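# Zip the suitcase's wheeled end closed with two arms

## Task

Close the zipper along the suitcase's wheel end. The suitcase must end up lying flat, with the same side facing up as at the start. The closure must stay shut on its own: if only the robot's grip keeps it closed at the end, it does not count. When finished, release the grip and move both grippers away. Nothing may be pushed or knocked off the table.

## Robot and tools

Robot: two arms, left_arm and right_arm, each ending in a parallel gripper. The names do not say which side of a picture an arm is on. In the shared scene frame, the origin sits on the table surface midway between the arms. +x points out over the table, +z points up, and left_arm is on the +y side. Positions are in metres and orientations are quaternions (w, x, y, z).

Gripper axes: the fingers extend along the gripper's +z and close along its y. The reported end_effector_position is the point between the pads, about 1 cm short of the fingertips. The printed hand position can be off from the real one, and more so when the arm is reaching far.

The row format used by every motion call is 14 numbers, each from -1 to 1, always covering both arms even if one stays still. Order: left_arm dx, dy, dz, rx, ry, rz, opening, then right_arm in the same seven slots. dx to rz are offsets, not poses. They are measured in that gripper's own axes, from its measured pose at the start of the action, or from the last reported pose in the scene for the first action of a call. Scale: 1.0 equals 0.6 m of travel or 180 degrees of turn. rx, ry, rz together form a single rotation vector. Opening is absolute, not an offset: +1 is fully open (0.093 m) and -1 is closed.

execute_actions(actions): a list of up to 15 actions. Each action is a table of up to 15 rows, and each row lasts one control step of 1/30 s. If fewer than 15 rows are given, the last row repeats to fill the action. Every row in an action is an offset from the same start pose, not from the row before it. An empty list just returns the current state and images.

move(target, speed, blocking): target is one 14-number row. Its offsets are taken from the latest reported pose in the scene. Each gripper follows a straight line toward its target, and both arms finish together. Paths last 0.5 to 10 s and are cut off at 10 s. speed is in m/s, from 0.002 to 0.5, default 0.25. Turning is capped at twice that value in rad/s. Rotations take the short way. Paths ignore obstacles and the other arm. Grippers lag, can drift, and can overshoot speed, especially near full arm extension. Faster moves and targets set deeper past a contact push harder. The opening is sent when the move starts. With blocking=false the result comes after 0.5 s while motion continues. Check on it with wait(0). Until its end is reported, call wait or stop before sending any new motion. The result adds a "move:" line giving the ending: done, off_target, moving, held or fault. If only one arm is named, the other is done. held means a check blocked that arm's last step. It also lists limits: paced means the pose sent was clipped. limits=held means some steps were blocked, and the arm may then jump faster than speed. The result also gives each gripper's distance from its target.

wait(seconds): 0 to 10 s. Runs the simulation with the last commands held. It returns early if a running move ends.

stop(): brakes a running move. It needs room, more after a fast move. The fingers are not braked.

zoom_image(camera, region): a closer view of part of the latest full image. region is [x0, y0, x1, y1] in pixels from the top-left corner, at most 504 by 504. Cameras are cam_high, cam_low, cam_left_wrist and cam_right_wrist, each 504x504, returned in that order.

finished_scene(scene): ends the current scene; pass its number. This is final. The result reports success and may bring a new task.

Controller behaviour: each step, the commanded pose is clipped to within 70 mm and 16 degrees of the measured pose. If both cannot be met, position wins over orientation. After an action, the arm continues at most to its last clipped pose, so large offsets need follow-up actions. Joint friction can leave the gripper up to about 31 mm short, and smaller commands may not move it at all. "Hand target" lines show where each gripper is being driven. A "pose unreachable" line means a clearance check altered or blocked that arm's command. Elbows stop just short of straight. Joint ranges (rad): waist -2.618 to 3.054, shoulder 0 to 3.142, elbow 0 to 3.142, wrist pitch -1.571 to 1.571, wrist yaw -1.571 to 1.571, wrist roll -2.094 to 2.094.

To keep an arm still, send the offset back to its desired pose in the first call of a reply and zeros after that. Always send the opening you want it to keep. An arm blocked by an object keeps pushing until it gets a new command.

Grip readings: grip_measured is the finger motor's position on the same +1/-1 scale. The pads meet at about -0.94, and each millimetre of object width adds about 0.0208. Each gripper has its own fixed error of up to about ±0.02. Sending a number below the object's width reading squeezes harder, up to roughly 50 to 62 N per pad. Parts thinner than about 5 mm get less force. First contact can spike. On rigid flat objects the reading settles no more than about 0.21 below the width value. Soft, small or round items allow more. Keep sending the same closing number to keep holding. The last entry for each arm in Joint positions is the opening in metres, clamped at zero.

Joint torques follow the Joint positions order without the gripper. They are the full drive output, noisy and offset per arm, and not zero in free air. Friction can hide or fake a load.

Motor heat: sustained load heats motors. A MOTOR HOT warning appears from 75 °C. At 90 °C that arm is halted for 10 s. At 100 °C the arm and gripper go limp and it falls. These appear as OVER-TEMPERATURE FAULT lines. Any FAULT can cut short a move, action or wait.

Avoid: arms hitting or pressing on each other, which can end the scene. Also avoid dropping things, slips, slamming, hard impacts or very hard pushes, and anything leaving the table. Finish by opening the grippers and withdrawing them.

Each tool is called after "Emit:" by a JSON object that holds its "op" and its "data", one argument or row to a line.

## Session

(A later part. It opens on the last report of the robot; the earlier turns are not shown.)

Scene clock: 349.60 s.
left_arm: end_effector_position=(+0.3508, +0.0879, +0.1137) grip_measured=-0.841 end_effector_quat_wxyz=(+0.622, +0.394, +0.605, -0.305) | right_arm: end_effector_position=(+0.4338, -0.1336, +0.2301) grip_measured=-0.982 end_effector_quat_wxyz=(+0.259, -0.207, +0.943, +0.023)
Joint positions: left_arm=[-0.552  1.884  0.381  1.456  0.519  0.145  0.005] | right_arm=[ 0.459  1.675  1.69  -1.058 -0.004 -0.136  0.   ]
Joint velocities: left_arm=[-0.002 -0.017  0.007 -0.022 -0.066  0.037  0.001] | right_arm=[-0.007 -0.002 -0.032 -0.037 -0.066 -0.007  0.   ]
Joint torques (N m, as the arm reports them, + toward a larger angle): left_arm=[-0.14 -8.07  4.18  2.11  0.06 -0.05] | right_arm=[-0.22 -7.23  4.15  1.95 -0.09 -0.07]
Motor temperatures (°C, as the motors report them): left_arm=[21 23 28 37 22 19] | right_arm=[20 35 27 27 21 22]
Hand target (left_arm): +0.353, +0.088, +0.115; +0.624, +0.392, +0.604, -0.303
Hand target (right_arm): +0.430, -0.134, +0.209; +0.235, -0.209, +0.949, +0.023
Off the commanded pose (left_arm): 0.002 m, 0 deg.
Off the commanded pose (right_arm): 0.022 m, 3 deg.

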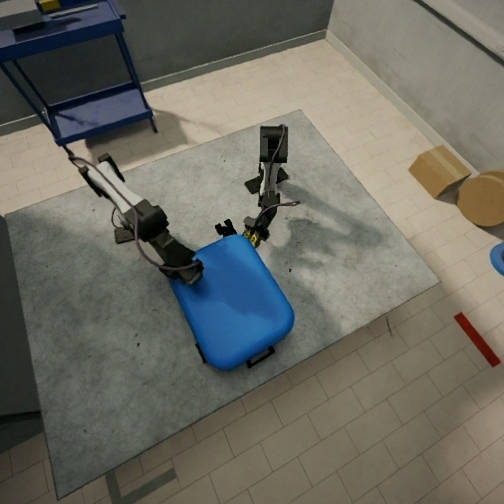

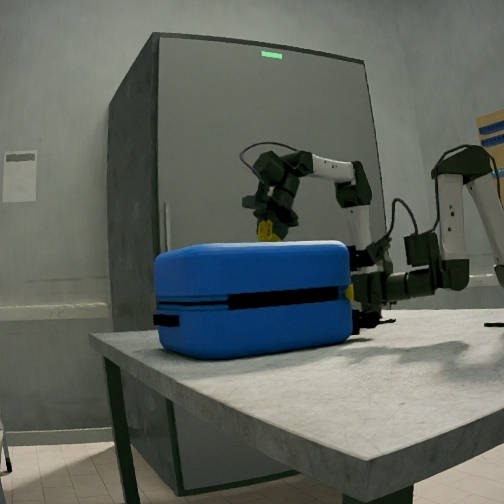

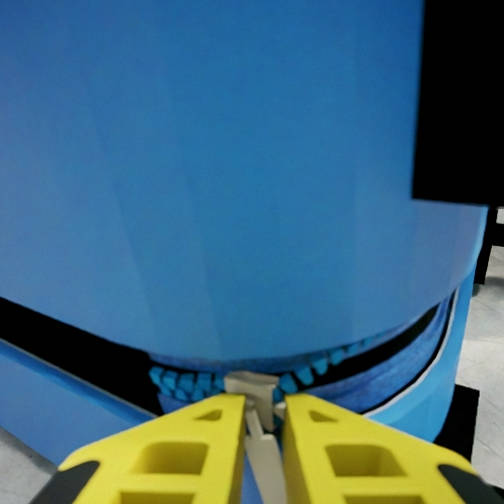

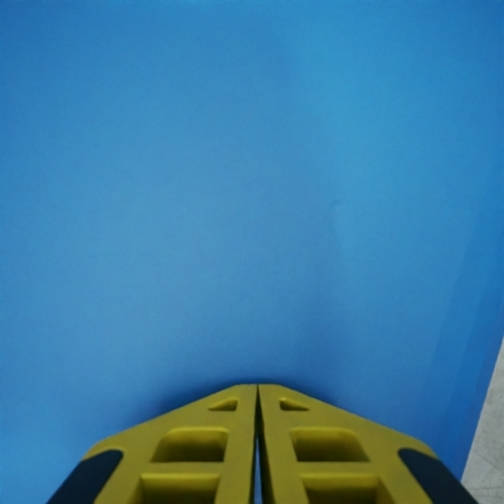

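Emit:
{"op": "execute_actions", "data": {
  "actions": [
    [[0,0,0,0,0,0,-0.97, 0.02,0,0.04,0,0.015,0,-1]]
  ]
}}

Emit:
{"op": "zoom_image", "data": {
  "camera": "cam_left_wrist",
  "region": [180, 350, 340, 504]
}}

Scene clock: 355.80 s.
left_arm: end_effector_position=(+0.3507, +0.0878, +0.1138) grip_measured=-0.953 end_effector_quat_wxyz=(+0.621, +0.393, +0.605, -0.305) | right_arm: end_effector_position=(+0.4382, -0.1323, +0.2301) grip_measured=-0.982 end_effector_quat_wxyz=(+0.269, -0.206, +0.941, +0.023)
Joint positions: left_arm=[-0.552  1.884  0.381  1.456  0.519  0.143  0.   ] | right_arm=[ 0.459  1.675  1.68  -1.03  -0.004 -0.136  0.   ]
Joint velocities: left_arm=[-0.012 -0.002 -0.012  0.022  0.066 -0.022  0.   ] | right_arm=[ 0.002 -0.002 -0.012  0.037  0.066 -0.007  0.   ]
Joint torques (N m, as the arm reports them, + toward a larger angle): left_arm=[-0.42 -8.39  3.6   2.13  0.12 -0.01] | right_arm=[-0.27 -6.43  4.21  1.92  0.05 -0.07]
Motor temperatures (°C, as the motors report them): left_arm=[21 23 28 37 22 19] | right_arm=[20 34 27 27 21 22]
Hand target (left_arm): +0.351, +0.088, +0.114; +0.622, +0.394, +0.605, -0.305
Hand target (right_arm): +0.435, -0.134, +0.204; +0.237, -0.208, +0.949, +0.018
Off the commanded pose (left_arm): 0.000 m, 0 deg.
Off the commanded pose (right_arm): 0.027 m, 4 deg.

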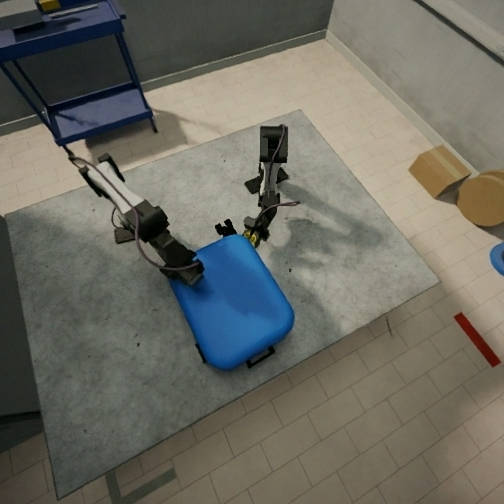

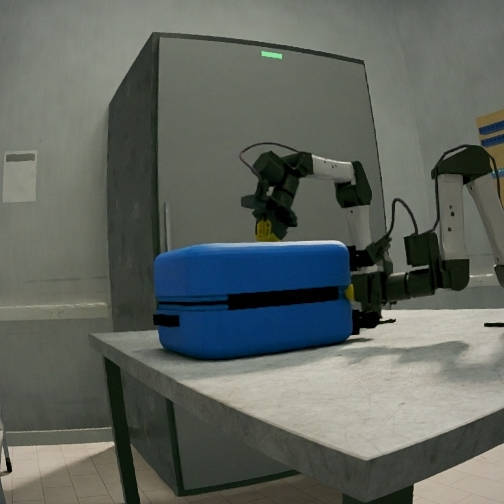

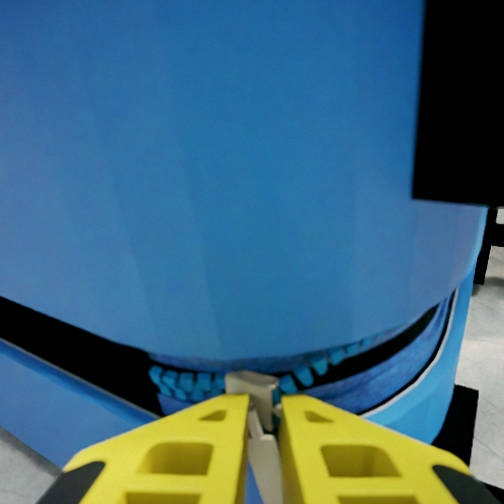

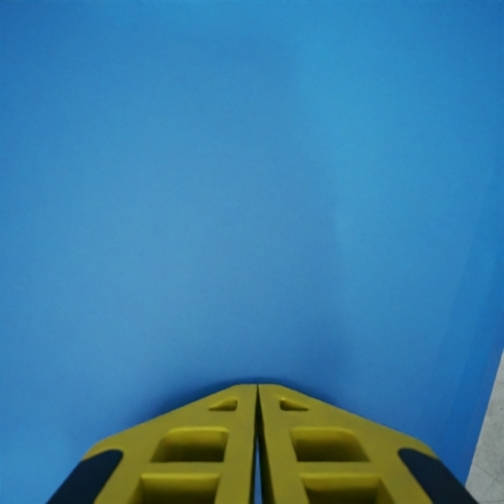

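Region (180, 350, 340, 504) of cam_left_wrist's 504x504 image, scaled by 3.150, with more detail than that image has; it fills the top 485 rows of this view, and the rest is white.

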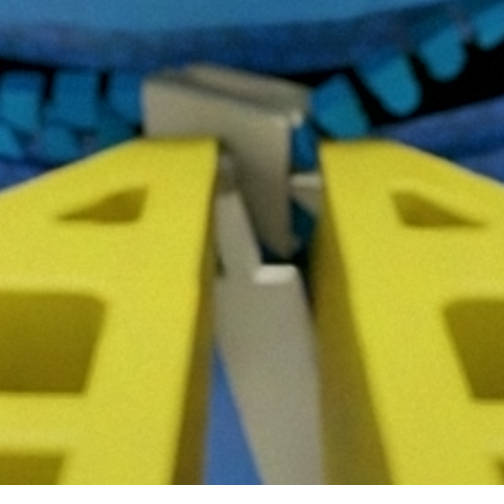

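Emit:
{"op": "execute_actions", "data": {
  "actions": [
    [[0,-0.008,0,-0.02,0,0,-0.97, 0.025,0,0.04,0,0.02,0,-1],[0,-0.008,0,-0.02,0,0,-0.97, 0.025,0,0.04,0,0.02,0,-1],[0,-0.008,0,-0.02,0,0,-0.97, 0.025,0,0.04,0,0.02,0,-1],[0,-0.016,0,-0.04,0,0,-0.97, 0.025,0,0.04,0,0.02,0,-1],[0,-0.016,0,-0.04,0,0,-0.97, 0.025,0,0.04,0,0.02,0,-1],[0,-0.016,0,-0.04,0,0,-0.97, 0.025,0,0.04,0,0.02,0,-1],[0,-0.024,0.002,-0.06,0,0,-0.97, 0.025,0,0.04,0,0.02,0,-1],[0,-0.024,0.002,-0.06,0,0,-0.97, 0.025,0,0.04,0,0.02,0,-1],[0,-0.024,0.002,-0.06,0,0,-0.97, 0.025,0,0.04,0,0.02,0,-1],[0,-0.032,0.004,-0.08,0,0,-0.97, 0.025,0,0.04,0,0.02,0,-1]]
  ]
}}

Scene clock: 376.93 s.
left_arm: end_effector_position=(+0.3410, +0.0773, +0.1145) grip_measured=-0.954 end_effector_quat_wxyz=(+0.660, +0.316, +0.642, -0.230) | right_arm: end_effector_position=(+0.4427, -0.1338, +0.2325) grip_measured=-0.982 end_effector_quat_wxyz=(+0.278, -0.203, +0.939, +0.016)
Joint positions: left_arm=[-0.769  1.884  0.325  1.536  0.062  0.123  0.   ] | right_arm=[ 0.459  1.675  1.68  -1.011  0.013 -0.136  0.   ]
Joint velocities: left_arm=[-0.149  0.002 -0.012 -0.037 -0.388  0.022  0.   ] | right_arm=[ 0.002 -0.002 -0.002 -0.037  0.007 -0.022  0.   ]
Joint torques (N m, as the arm reports them, + toward a larger angle): left_arm=[-1.21 -5.74  2.72  2.63  0.43 -0.04] | right_arm=[-0.29 -5.94  4.23  1.82 -0.14 -0.06]
Motor temperatures (°C, as the motors report them): left_arm=[21 25 27 38 22 19] | right_arm=[20 33 26 28 21 22]
Hand target (left_arm): +0.336, +0.076, +0.112; +0.663, +0.313, +0.641, -0.228
Hand target (right_arm): +0.437, -0.134, +0.203; +0.239, -0.207, +0.949, +0.017
Off the commanded pose (left_arm): 0.006 m, 1 deg.
Off the commanded pose (right_arm): 0.031 m, 5 deg.
joint sent to its limit (left arm) — the command would take joint 4 (wrist pitch) past its upper limit, so that joint was sent only as far as its limit.

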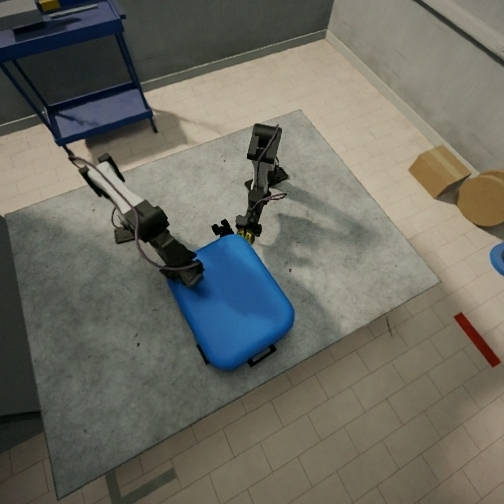

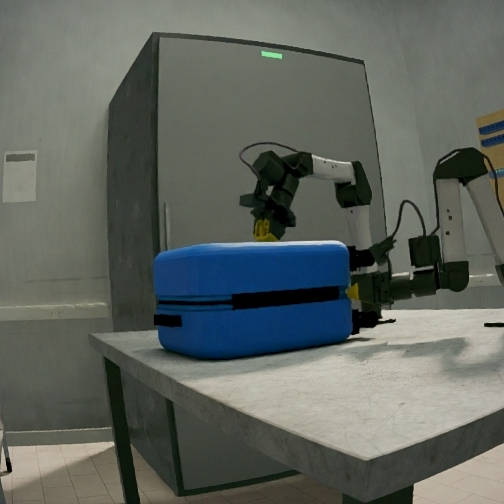

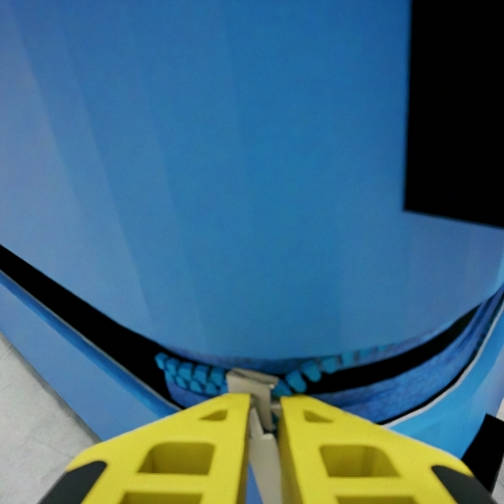

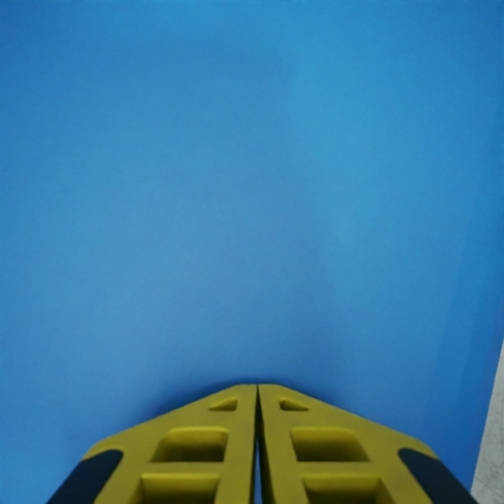

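Emit:
{"op": "zoom_image", "data": {
  "camera": "cam_left_wrist",
  "region": [140, 320, 400, 504]
}}

Region (140, 320, 400, 504) of cam_left_wrist's 504x504 image, scaled by 1.938, with more detail than that image has; it fills the top 357 rows of this view, and the rest is white.

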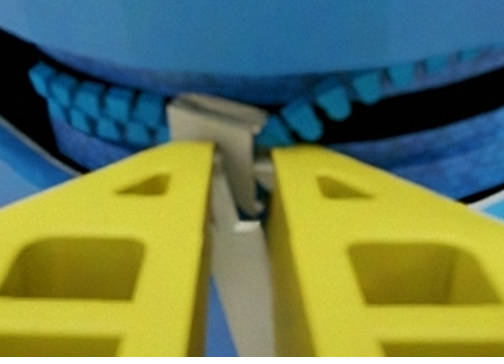

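Emit:
{"op": "execute_actions", "data": {
  "actions": [
    [[0,0.01,0,0,0,0,-0.4, 0,0,0.0,0,0.07,0,-1]],
    [[0,0,-0.035,0,0.06,0,-0.4, 0.0,0,0.0,0,0.07,0,-1]],
    [[0.02,0,0,0,0.02,0,-0.4, 0.01,0,0.06,0,0.0,0,-1]]
  ]
}}

Scene clock: 431.13 s.
left_arm: end_effector_position=(+0.3276, +0.0994, +0.1080) grip_measured=-0.401 end_effector_quat_wxyz=(+0.593, +0.332, +0.706, -0.201) | right_arm: end_effector_position=(+0.4679, -0.1344, +0.2297) grip_measured=-0.982 end_effector_quat_wxyz=(+0.190, -0.198, +0.961, -0.016)
Joint positions: left_arm=[-0.755  1.556  0.281  1.055  0.049  0.124  0.026] | right_arm=[ 0.462  1.976  2.137 -1.353  0.067 -0.121  0.   ]
Joint velocities: left_arm=[-0.012  0.007  0.022  0.007 -0.11   0.022 -0.001] | right_arm=[-0.002 -0.022  0.002 -0.007  0.051 -0.051  0.   ]
Joint torques (N m, as the arm reports them, + toward a larger angle): left_arm=[-0.07 -7.54  5.38  2.04  0.03  0.02] | right_arm=[-0.33 -8.67  3.26  1.88 -0.12 -0.11]
Motor temperatures (°C, as the motors report them): left_arm=[21 25 26 45 22 19] | right_arm=[20 32 26 28 21 22]
Hand target (left_arm): +0.329, +0.100, +0.109; +0.591, +0.331, +0.708, -0.196
Hand target (right_arm): +0.471, -0.132, +0.205; +0.169, -0.202, +0.965, -0.014
Off the commanded pose (left_arm): 0.002 m, 1 deg.
Off the commanded pose (right_arm): 0.025 m, 2 deg.

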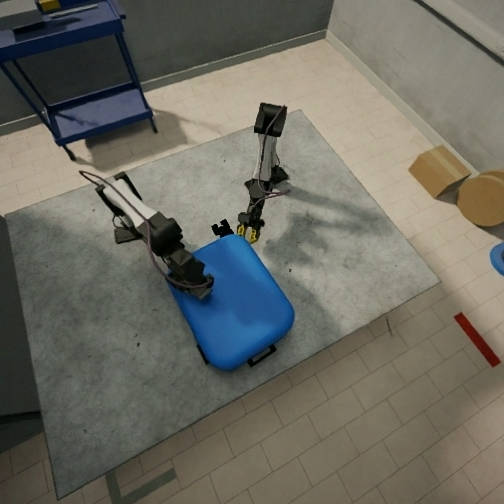

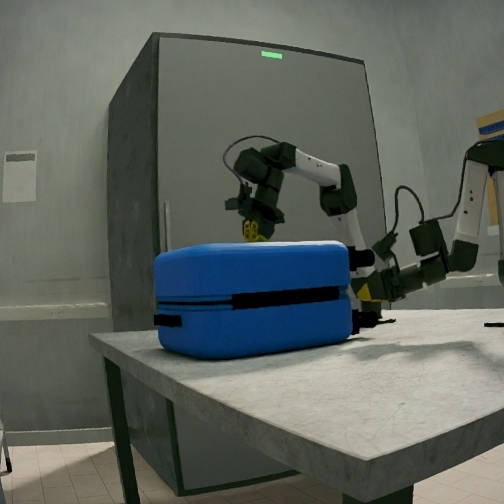

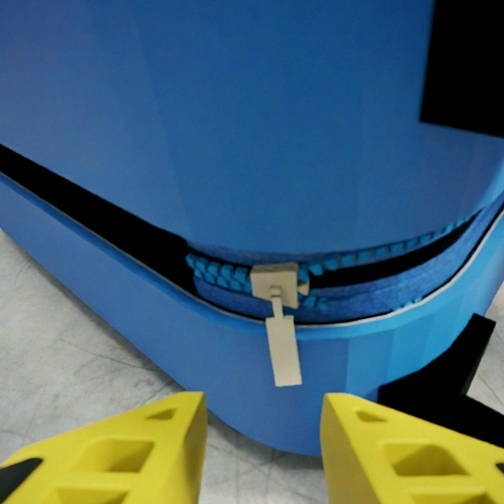

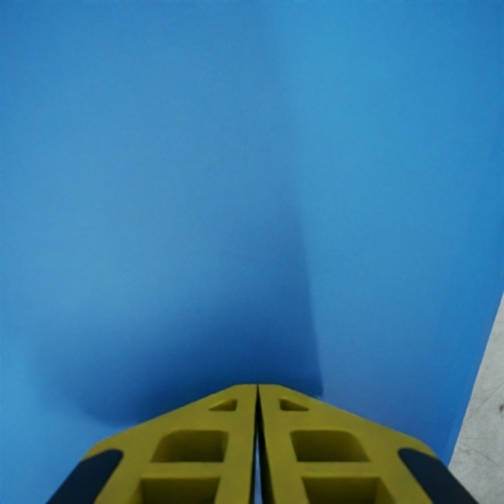

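Emit:
{"op": "move", "data": {
  "target": [0.018,-0.011,0.022,0,0,-0.036,-0.4, 0.069,0.039,-0.0635,0,0.08,0,-1],
  "speed": 0.06
}}

Scene clock: 448.53 s.
left_arm: end_effector_position=(+0.3277, +0.0936, +0.0943) grip_measured=-0.401 end_effector_quat_wxyz=(+0.579, +0.294, +0.724, -0.233) | right_arm: end_effector_position=(+0.4175, -0.1295, +0.2499) grip_measured=-0.982 end_effector_quat_wxyz=(+0.145, -0.196, +0.969, -0.026)
Joint positions: left_arm=[-0.772  1.657  0.281  1.153  0.034  0.012  0.026] | right_arm=[ 0.523  1.921  2.18  -1.55   0.096 -0.054  0.   ]
Joint velocities: left_arm=[-0.012 -0.012 -0.002  0.007  0.007 -0.022 -0.   ] | right_arm=[ 0.002 -0.007 -0.022 -0.066  0.022 -0.051  0.   ]
Joint torques (N m, as the arm reports them, + toward a larger angle): left_arm=[-0.6  -4.31  6.09  2.34 -0.05 -0.06] | right_arm=[  0.29 -11.37   4.72   1.16   0.13   0.05]
Motor temperatures (°C, as the motors report them): left_arm=[21 25 28 43 22 19] | right_arm=[20 34 25 28 21 22]
Hand target (left_arm): +0.331, +0.089, +0.094; +0.580, +0.292, +0.724, -0.234
Hand target (right_arm): +0.410, -0.130, +0.248; +0.135, -0.197, +0.971, -0.030
Off the commanded pose (left_arm): 0.006 m, 0 deg.
Off the commanded pose (right_arm): 0.008 m, 9 deg.
joint sent to its limit (right arm) — the command would take joint 4 (wrist pitch) past its lower limit, so that joint was sent only as far as its limit.
move: off_target (right_arm)

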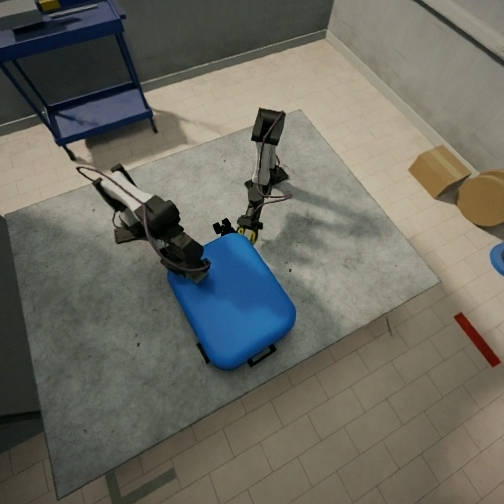

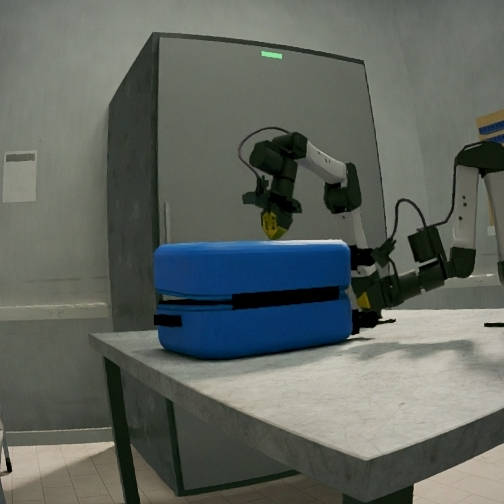

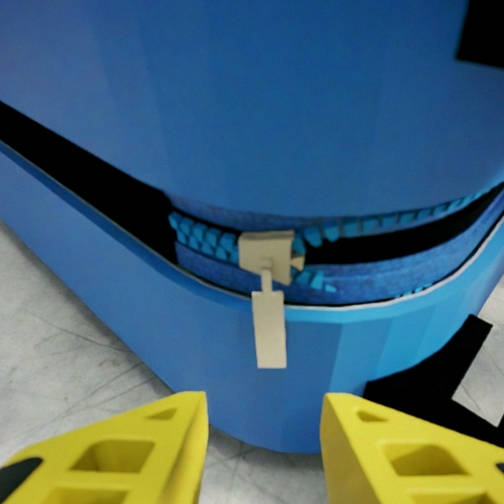

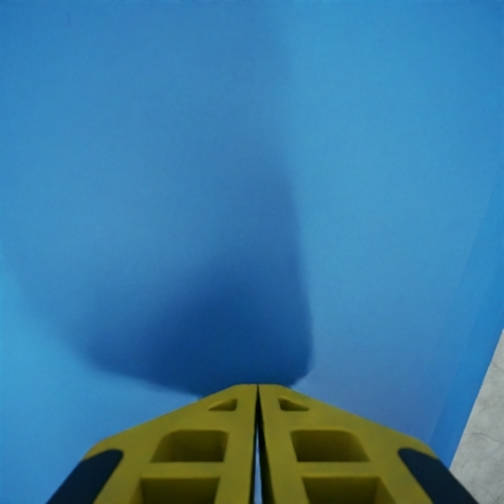

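Emit:
{"op": "move", "data": {
  "target": [-0.013,0,0.036,0,0,0,-0.4, 0.042,0,0.09,0,0.03,0,-1],
  "speed": 0.04
}}

Scene clock: 461.47 s.
left_arm: end_effector_position=(+0.3408, +0.0818, +0.1086) grip_measured=-0.401 end_effector_quat_wxyz=(+0.594, +0.289, +0.712, -0.238) | right_arm: end_effector_position=(+0.4172, -0.1356, +0.2282) grip_measured=-0.982 end_effector_quat_wxyz=(+0.156, -0.191, +0.969, -0.034)
Joint positions: left_arm=[-0.772  1.676  0.347  1.147  0.034  0.011  0.026] | right_arm=[ 0.516  1.839  1.966 -1.398  0.114 -0.054  0.   ]
Joint velocities: left_arm=[ 0.032  0.007  0.002  0.037  0.066 -0.007 -0.001] | right_arm=[ 0.012 -0.012 -0.002 -0.051 -0.022 -0.037  0.   ]
Joint torques (N m, as the arm reports them, + toward a larger angle): left_arm=[-0.18 -4.45  6.34  1.97  0.04 -0.08] | right_arm=[-0.74 -6.11  1.88  1.25 -0.16 -0.11]
Motor temperatures (°C, as the motors report them): left_arm=[21 25 29 43 21 19] | right_arm=[20 36 25 27 21 22]
Hand target (left_arm): +0.344, +0.078, +0.097; +0.579, +0.294, +0.723, -0.233
Hand target (right_arm): +0.409, -0.139, +0.193; +0.098, -0.195, +0.975, -0.034
Off the commanded pose (left_arm): 0.013 m, 2 deg.
Off the commanded pose (right_arm): 0.037 m, 7 deg.
move: off_target (left_arm, right_arm)

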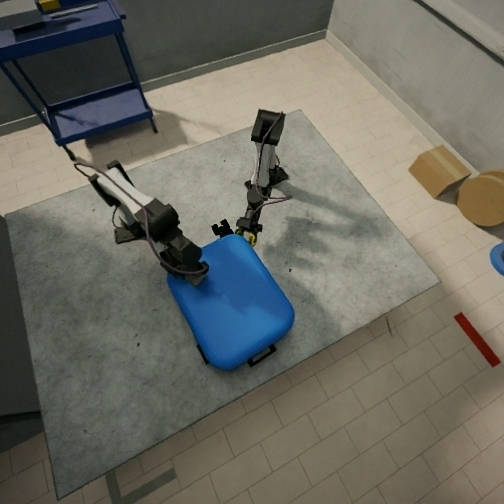

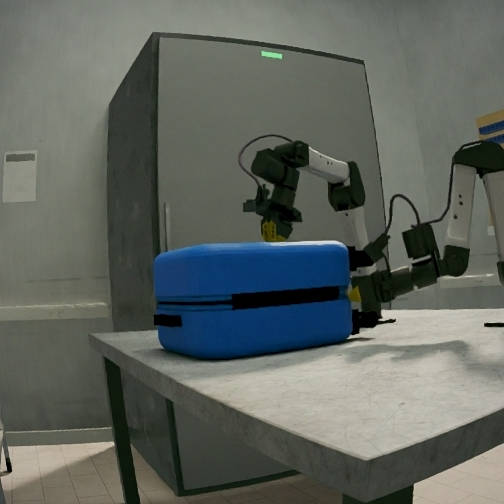

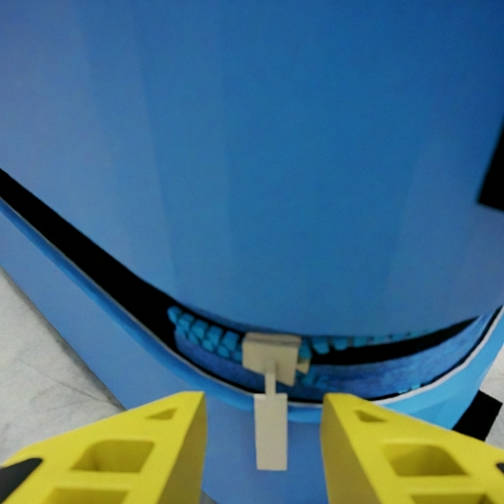

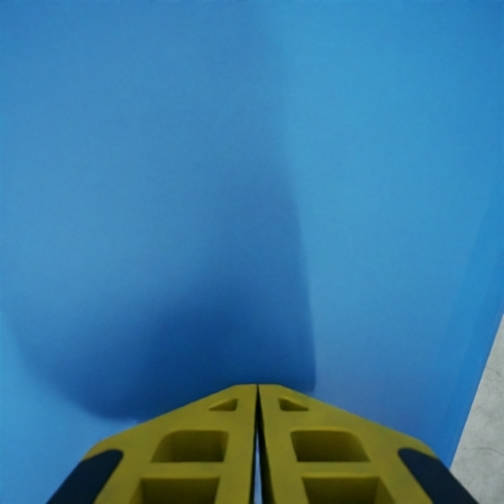

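Emit:
{"op": "execute_actions", "data": {
  "actions": [
    [[0.03,0,0.012,0,0.012,0,-0.4, 0.031,0,0.055,0,0.035,0,-1]]
  ]
}}

Scene clock: 467.57 s.
left_arm: end_effector_position=(+0.3422, +0.0805, +0.1083) grip_measured=-0.401 end_effector_quat_wxyz=(+0.600, +0.288, +0.706, -0.241) | right_arm: end_effector_position=(+0.4186, -0.1369, +0.2282) grip_measured=-0.982 end_effector_quat_wxyz=(+0.160, -0.189, +0.968, -0.037)
Joint positions: left_arm=[-0.772  1.708  0.347  1.197  0.034  0.011  0.026] | right_arm=[ 0.515  1.833  1.956 -1.386  0.122 -0.054  0.   ]
Joint velocities: left_arm=[ 0.012  0.012 -0.017  0.007  0.007  0.022  0.001] | right_arm=[ 0.012 -0.007  0.007 -0.051 -0.007 -0.007  0.   ]
Joint torques (N m, as the arm reports them, + toward a larger angle): left_arm=[-0.05 -4.05  5.13  1.97  0.03 -0.08] | right_arm=[-0.82 -6.18  1.97  1.2  -0.01 -0.03]
Motor temperatures (°C, as the motors report them): left_arm=[21 24 29 43 21 19] | right_arm=[20 36 25 27 21 22]
Hand target (left_arm): +0.343, +0.080, +0.090; +0.580, +0.294, +0.723, -0.233
Hand target (right_arm): +0.410, -0.143, +0.193; +0.102, -0.189, +0.976, -0.043
Off the commanded pose (left_arm): 0.019 m, 3 deg.
Off the commanded pose (right_arm): 0.038 m, 7 deg.

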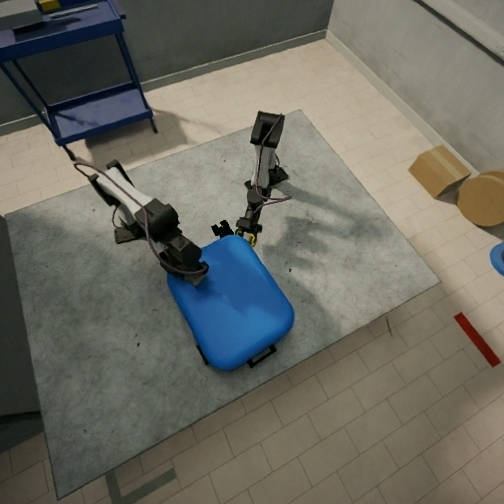

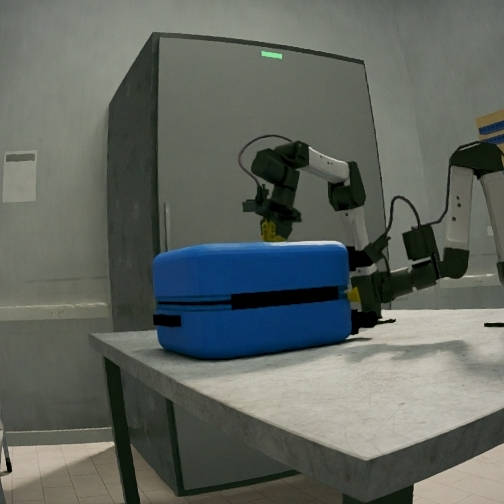

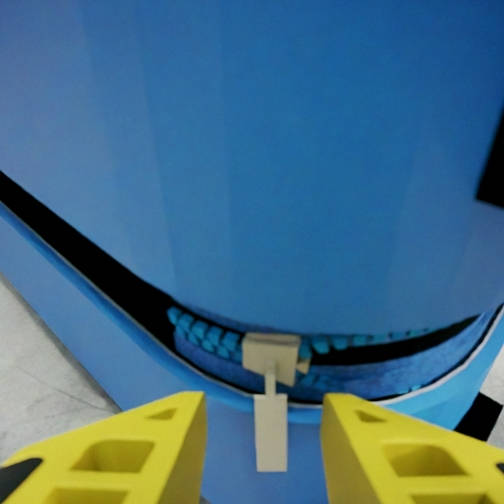

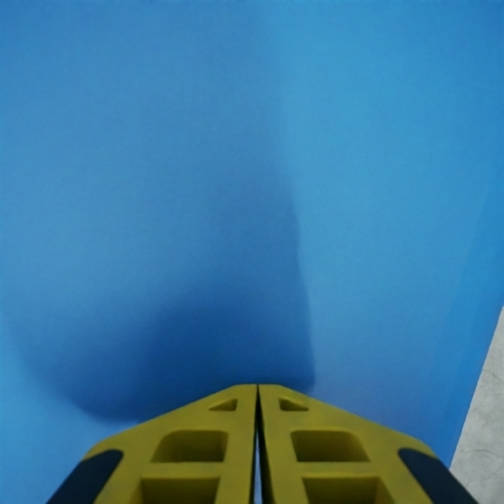

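Emit:
{"op": "execute_actions", "data": {
  "actions": [
    [[0.01,0,0.0,0,0.0,0,-0.7, 0.033,0.005,0.055,0,0.035,0,-1]],
    [[0.01,0,0.0,0,0.0,0,-0.97, 0.033,0.005,0.055,0,0.035,0,-1]]
  ]
}}

Emit:
{"op": "zoom_image", "data": {
  "camera": "cam_left_wrist",
  "region": [160, 290, 400, 504]
}}

Scene clock: 472.83 s.
left_arm: end_effector_position=(+0.3414, +0.0792, +0.1122) grip_measured=-0.966 end_effector_quat_wxyz=(+0.605, +0.288, +0.700, -0.246) | right_arm: end_effector_position=(+0.4186, -0.1372, +0.2283) grip_measured=-0.982 end_effector_quat_wxyz=(+0.169, -0.185, +0.967, -0.036)
Joint positions: left_arm=[-0.774  1.708  0.346  1.215  0.041  0.01   0.   ] | right_arm=[ 0.515  1.814  1.926 -1.358  0.123 -0.046  0.   ]
Joint velocities: left_arm=[ 0.032  0.017 -0.017  0.037 -0.051 -0.066  0.   ] | right_arm=[-0.002 -0.002  0.002 -0.081  0.022  0.037  0.   ]
Joint torques (N m, as the arm reports them, + toward a larger angle): left_arm=[-0.23 -4.68  3.98  2.59  0.13 -0.07] | right_arm=[-0.4  -5.94  1.97  1.26  0.1   0.02]
Motor temperatures (°C, as the motors report them): left_arm=[21 24 29 43 21 19] | right_arm=[20 35 25 27 21 22]
Hand target (left_arm): +0.340, +0.080, +0.105; +0.602, +0.289, +0.703, -0.245
Hand target (right_arm): +0.410, -0.142, +0.193; +0.111, -0.185, +0.975, -0.046
Off the commanded pose (left_arm): 0.008 m, 0 deg.
Off the commanded pose (right_arm): 0.039 m, 7 deg.

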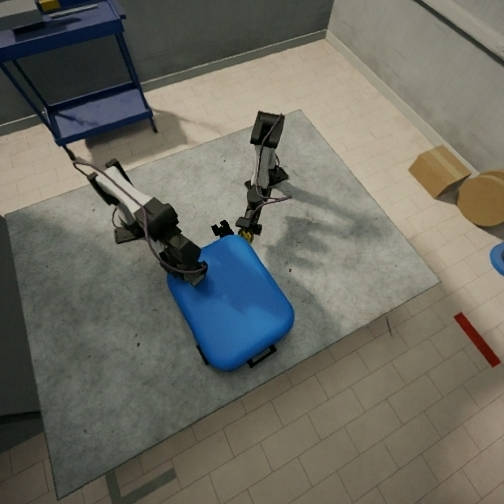

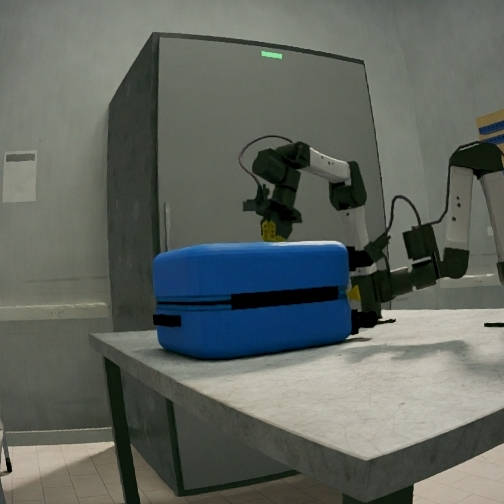

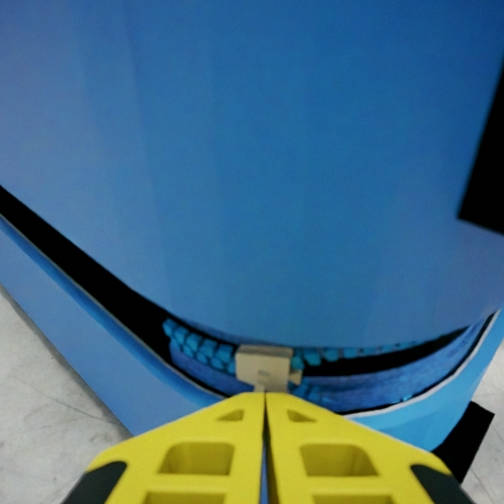

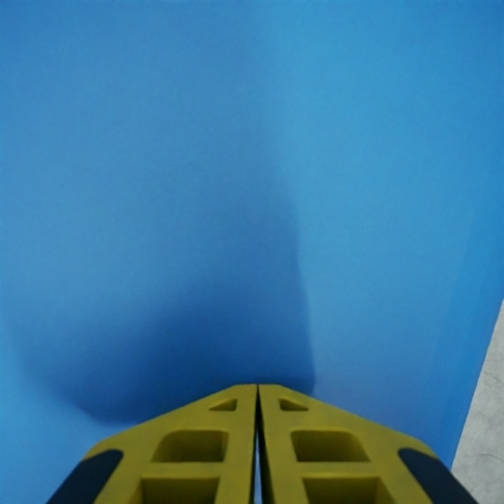

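Region (160, 290, 400, 504) of cam_left_wrist's 504x504 image, scaled by 2.100, with more detail than that image has; it fills the top 449 rows of this view, and the rest is white.

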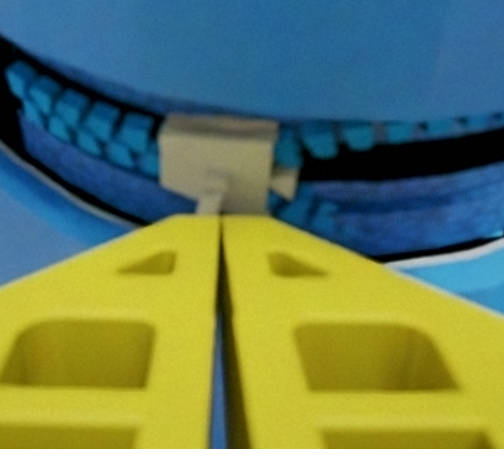

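Emit:
{"op": "execute_actions", "data": {
  "actions": [
    [[0,0,-0.03,0,0,0,-0.45, 0.033,0.005,0.055,0,0.035,0,-1]],
    [[0.045,0,0.0,0,0.02,0,-0.45, 0.033,0.005,0.055,0,0.035,0,-1]]
  ]
}}

Scene clock: 480.10 s.
left_arm: end_effector_position=(+0.3326, +0.0871, +0.1027) grip_measured=-0.451 end_effector_quat_wxyz=(+0.597, +0.290, +0.707, -0.243) | right_arm: end_effector_position=(+0.4184, -0.1373, +0.2284) grip_measured=-0.982 end_effector_quat_wxyz=(+0.175, -0.181, +0.967, -0.034)
Joint positions: left_arm=[-0.774  1.702  0.299  1.234  0.041  0.01   0.024] | right_arm=[ 0.515  1.8    1.905 -1.338  0.123 -0.039  0.   ]
Joint velocities: left_arm=[-0.022 -0.017 -0.012  0.037 -0.081 -0.022  0.   ] | right_arm=[-0.022  0.002 -0.012 -0.007 -0.007 -0.051  0.   ]
Joint torques (N m, as the arm reports them, + toward a larger angle): left_arm=[-0.11 -4.79  3.11  2.33  0.05 -0.01] | right_arm=[-0.38 -5.82  2.02  1.3   0.09  0.  ]
Motor temperatures (°C, as the motors report them): left_arm=[21 24 29 44 21 19] | right_arm=[20 35 25 27 21 22]
Hand target (left_arm): +0.329, +0.091, +0.090; +0.585, +0.295, +0.717, -0.238
Hand target (right_arm): +0.410, -0.142, +0.193; +0.119, -0.181, +0.975, -0.044
Off the commanded pose (left_arm): 0.014 m, 2 deg.
Off the commanded pose (right_arm): 0.039 m, 7 deg.

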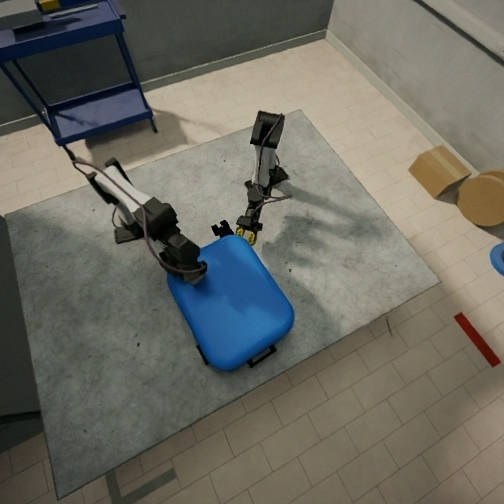

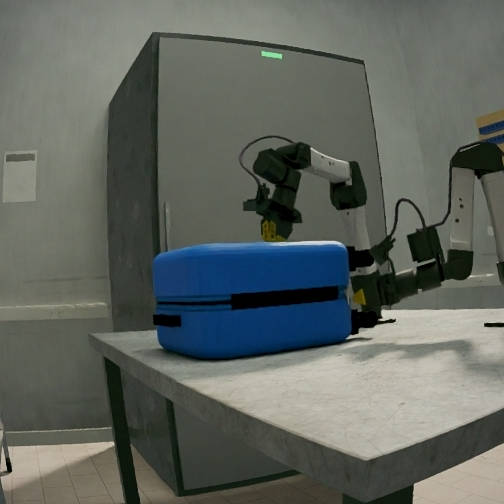

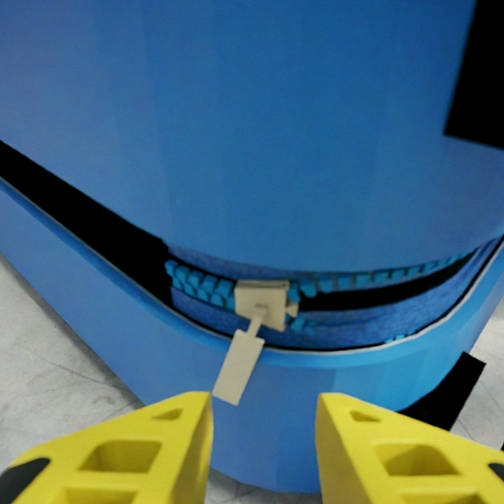

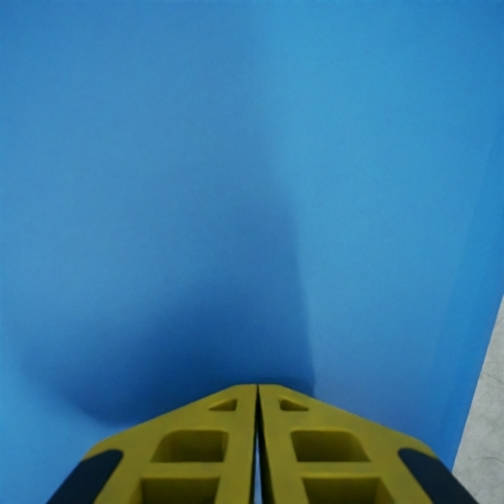

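Emit:
{"op": "execute_actions", "data": {
  "actions": [
    [[0.03,0.012,0.0,0.05,0.012,0,-0.3, 0.033,0.005,0.055,0,0.035,0,-1]]
  ]
}}

Scene clock: 484.63 s.
left_arm: end_effector_position=(+0.3349, +0.0970, +0.0916) grip_measured=-0.301 end_effector_quat_wxyz=(+0.567, +0.334, +0.696, -0.288) | right_arm: end_effector_position=(+0.4185, -0.1372, +0.2285) grip_measured=-0.982 end_effector_quat_wxyz=(+0.175, -0.179, +0.968, -0.034)
Joint positions: left_arm=[-0.634  1.739  0.299  1.239  0.315  0.041  0.031] | right_arm=[ 0.515  1.8    1.905 -1.338  0.123 -0.036  0.   ]
Joint velocities: left_arm=[ 0.012 -0.002 -0.007 -0.037  0.11   0.022  0.   ] | right_arm=[-0.012 -0.002 -0.007 -0.037  0.022  0.037  0.   ]
Joint torques (N m, as the arm reports them, + toward a larger angle): left_arm=[ 0.37 -4.78  4.6   2.22  0.21  0.01] | right_arm=[-0.4  -6.29  1.4   1.4   0.08  0.02]
Motor temperatures (°C, as the motors report them): left_arm=[21 24 28 44 21 19] | right_arm=[20 34 24 27 21 22]
Hand target (left_arm): +0.335, +0.095, +0.085; +0.559, +0.341, +0.697, -0.291
Hand target (right_arm): +0.410, -0.142, +0.193; +0.121, -0.179, +0.975, -0.043
Off the commanded pose (left_arm): 0.007 m, 1 deg.
Off the commanded pose (right_arm): 0.039 m, 6 deg.

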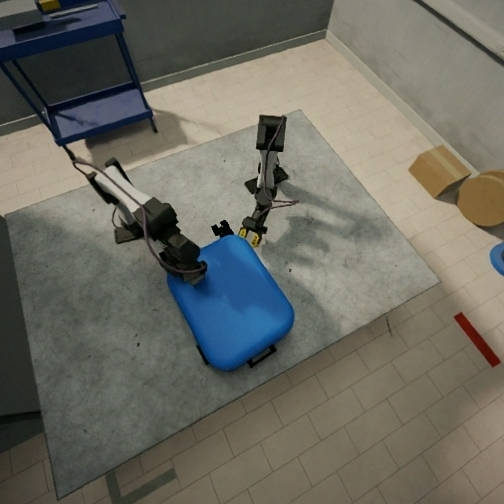

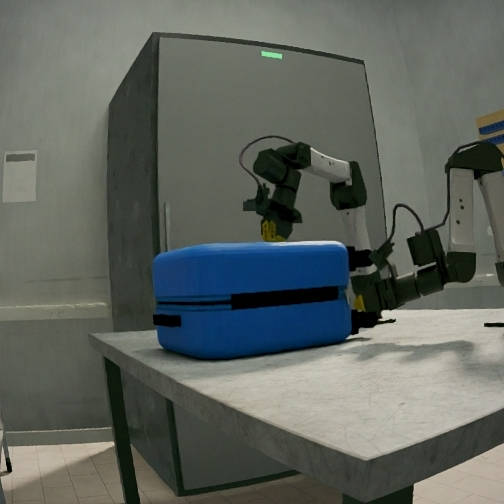

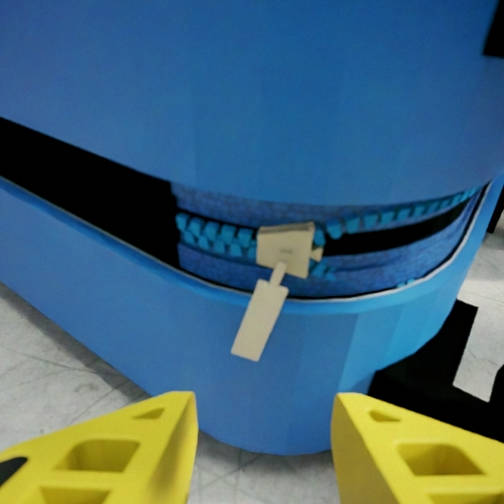

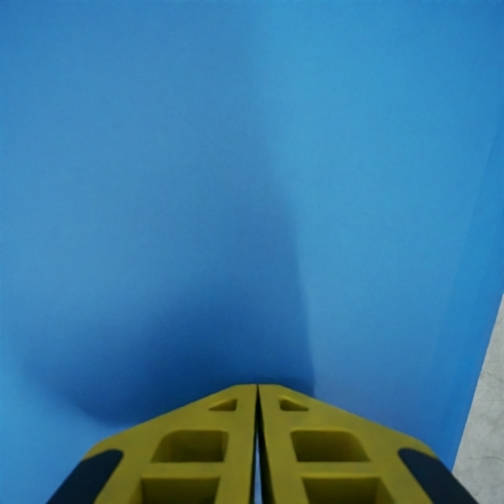

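Emit:
{"op": "execute_actions", "data": {
  "actions": [
    [[0,0,0.01,0,0,0,-0.3, 0.033,0.005,0.055,0,0.035,0,-1],[0,0,0.01,0,0,0,-0.3, 0.033,0.005,0.055,0,0.035,0,-1],[0,0,0.01,0,0,0,-0.3, 0.033,0.005,0.055,0,0.035,0,-1],[0,0,0.02,0,0,0,-0.3, 0.033,0.005,0.055,0,0.035,0,-1],[0,0,0.02,0,0,0,-0.3, 0.033,0.005,0.055,0,0.035,0,-1],[0,0,0.02,0,0,0,-0.3, 0.033,0.005,0.055,0,0.035,0,-1],[0,0,0.03,0,0,0,-0.3, 0.033,0.005,0.055,0,0.035,0,-1],[0,0,0.03,0,0,0,-0.3, 0.033,0.005,0.055,0,0.035,0,-1],[0,0,0.03,0,0,0,-0.3, 0.033,0.005,0.055,0,0.035,0,-1],[0,0,0.04,0,0,0,-0.3, 0.033,0.005,0.055,0,0.035,0,-1]]
  ]
}}

Scene clock: 497.10 s.
left_arm: end_effector_position=(+0.3453, +0.0826, +0.0934) grip_measured=-0.301 end_effector_quat_wxyz=(+0.572, +0.336, +0.689, -0.290) | right_arm: end_effector_position=(+0.4188, -0.1374, +0.2286) grip_measured=-0.982 end_effector_quat_wxyz=(+0.176, -0.177, +0.968, -0.034)
Joint positions: left_arm=[-0.653  1.793  0.363  1.243  0.305  0.041  0.031] | right_arm=[ 0.515  1.8    1.905 -1.337  0.125 -0.032  0.   ]
Joint velocities: left_arm=[-0.017  0.002 -0.017  0.037 -0.022 -0.037  0.001] | right_arm=[ 0.002 -0.002 -0.002  0.022  0.051 -0.037  0.   ]
Joint torques (N m, as the arm reports them, + toward a larger angle): left_arm=[-0.8  -4.92  5.84  2.26 -0.08 -0.07] | right_arm=[-0.3  -6.29  1.43  1.39  0.05 -0.02]
Motor temperatures (°C, as the motors report them): left_arm=[21 24 28 44 21 19] | right_arm=[20 34 24 27 21 22]
Hand target (left_arm): +0.349, +0.079, +0.087; +0.567, +0.334, +0.696, -0.288
Hand target (right_arm): +0.410, -0.142, +0.193; +0.122, -0.177, +0.976, -0.043
Off the commanded pose (left_arm): 0.009 m, 1 deg.
Off the commanded pose (right_arm): 0.039 m, 6 deg.

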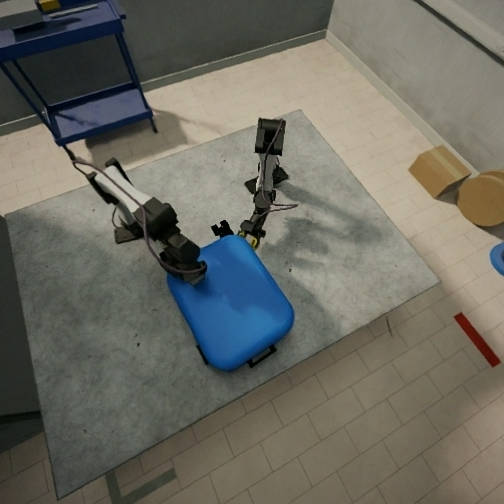

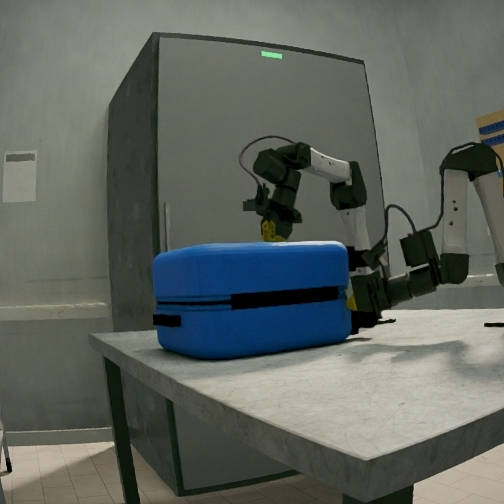

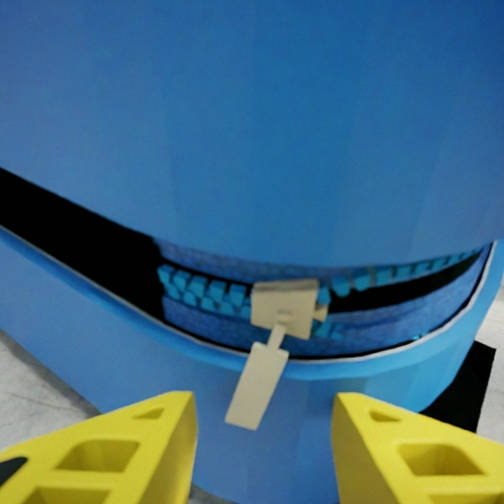

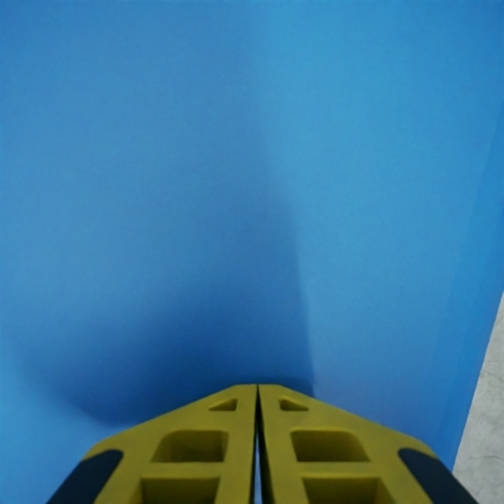

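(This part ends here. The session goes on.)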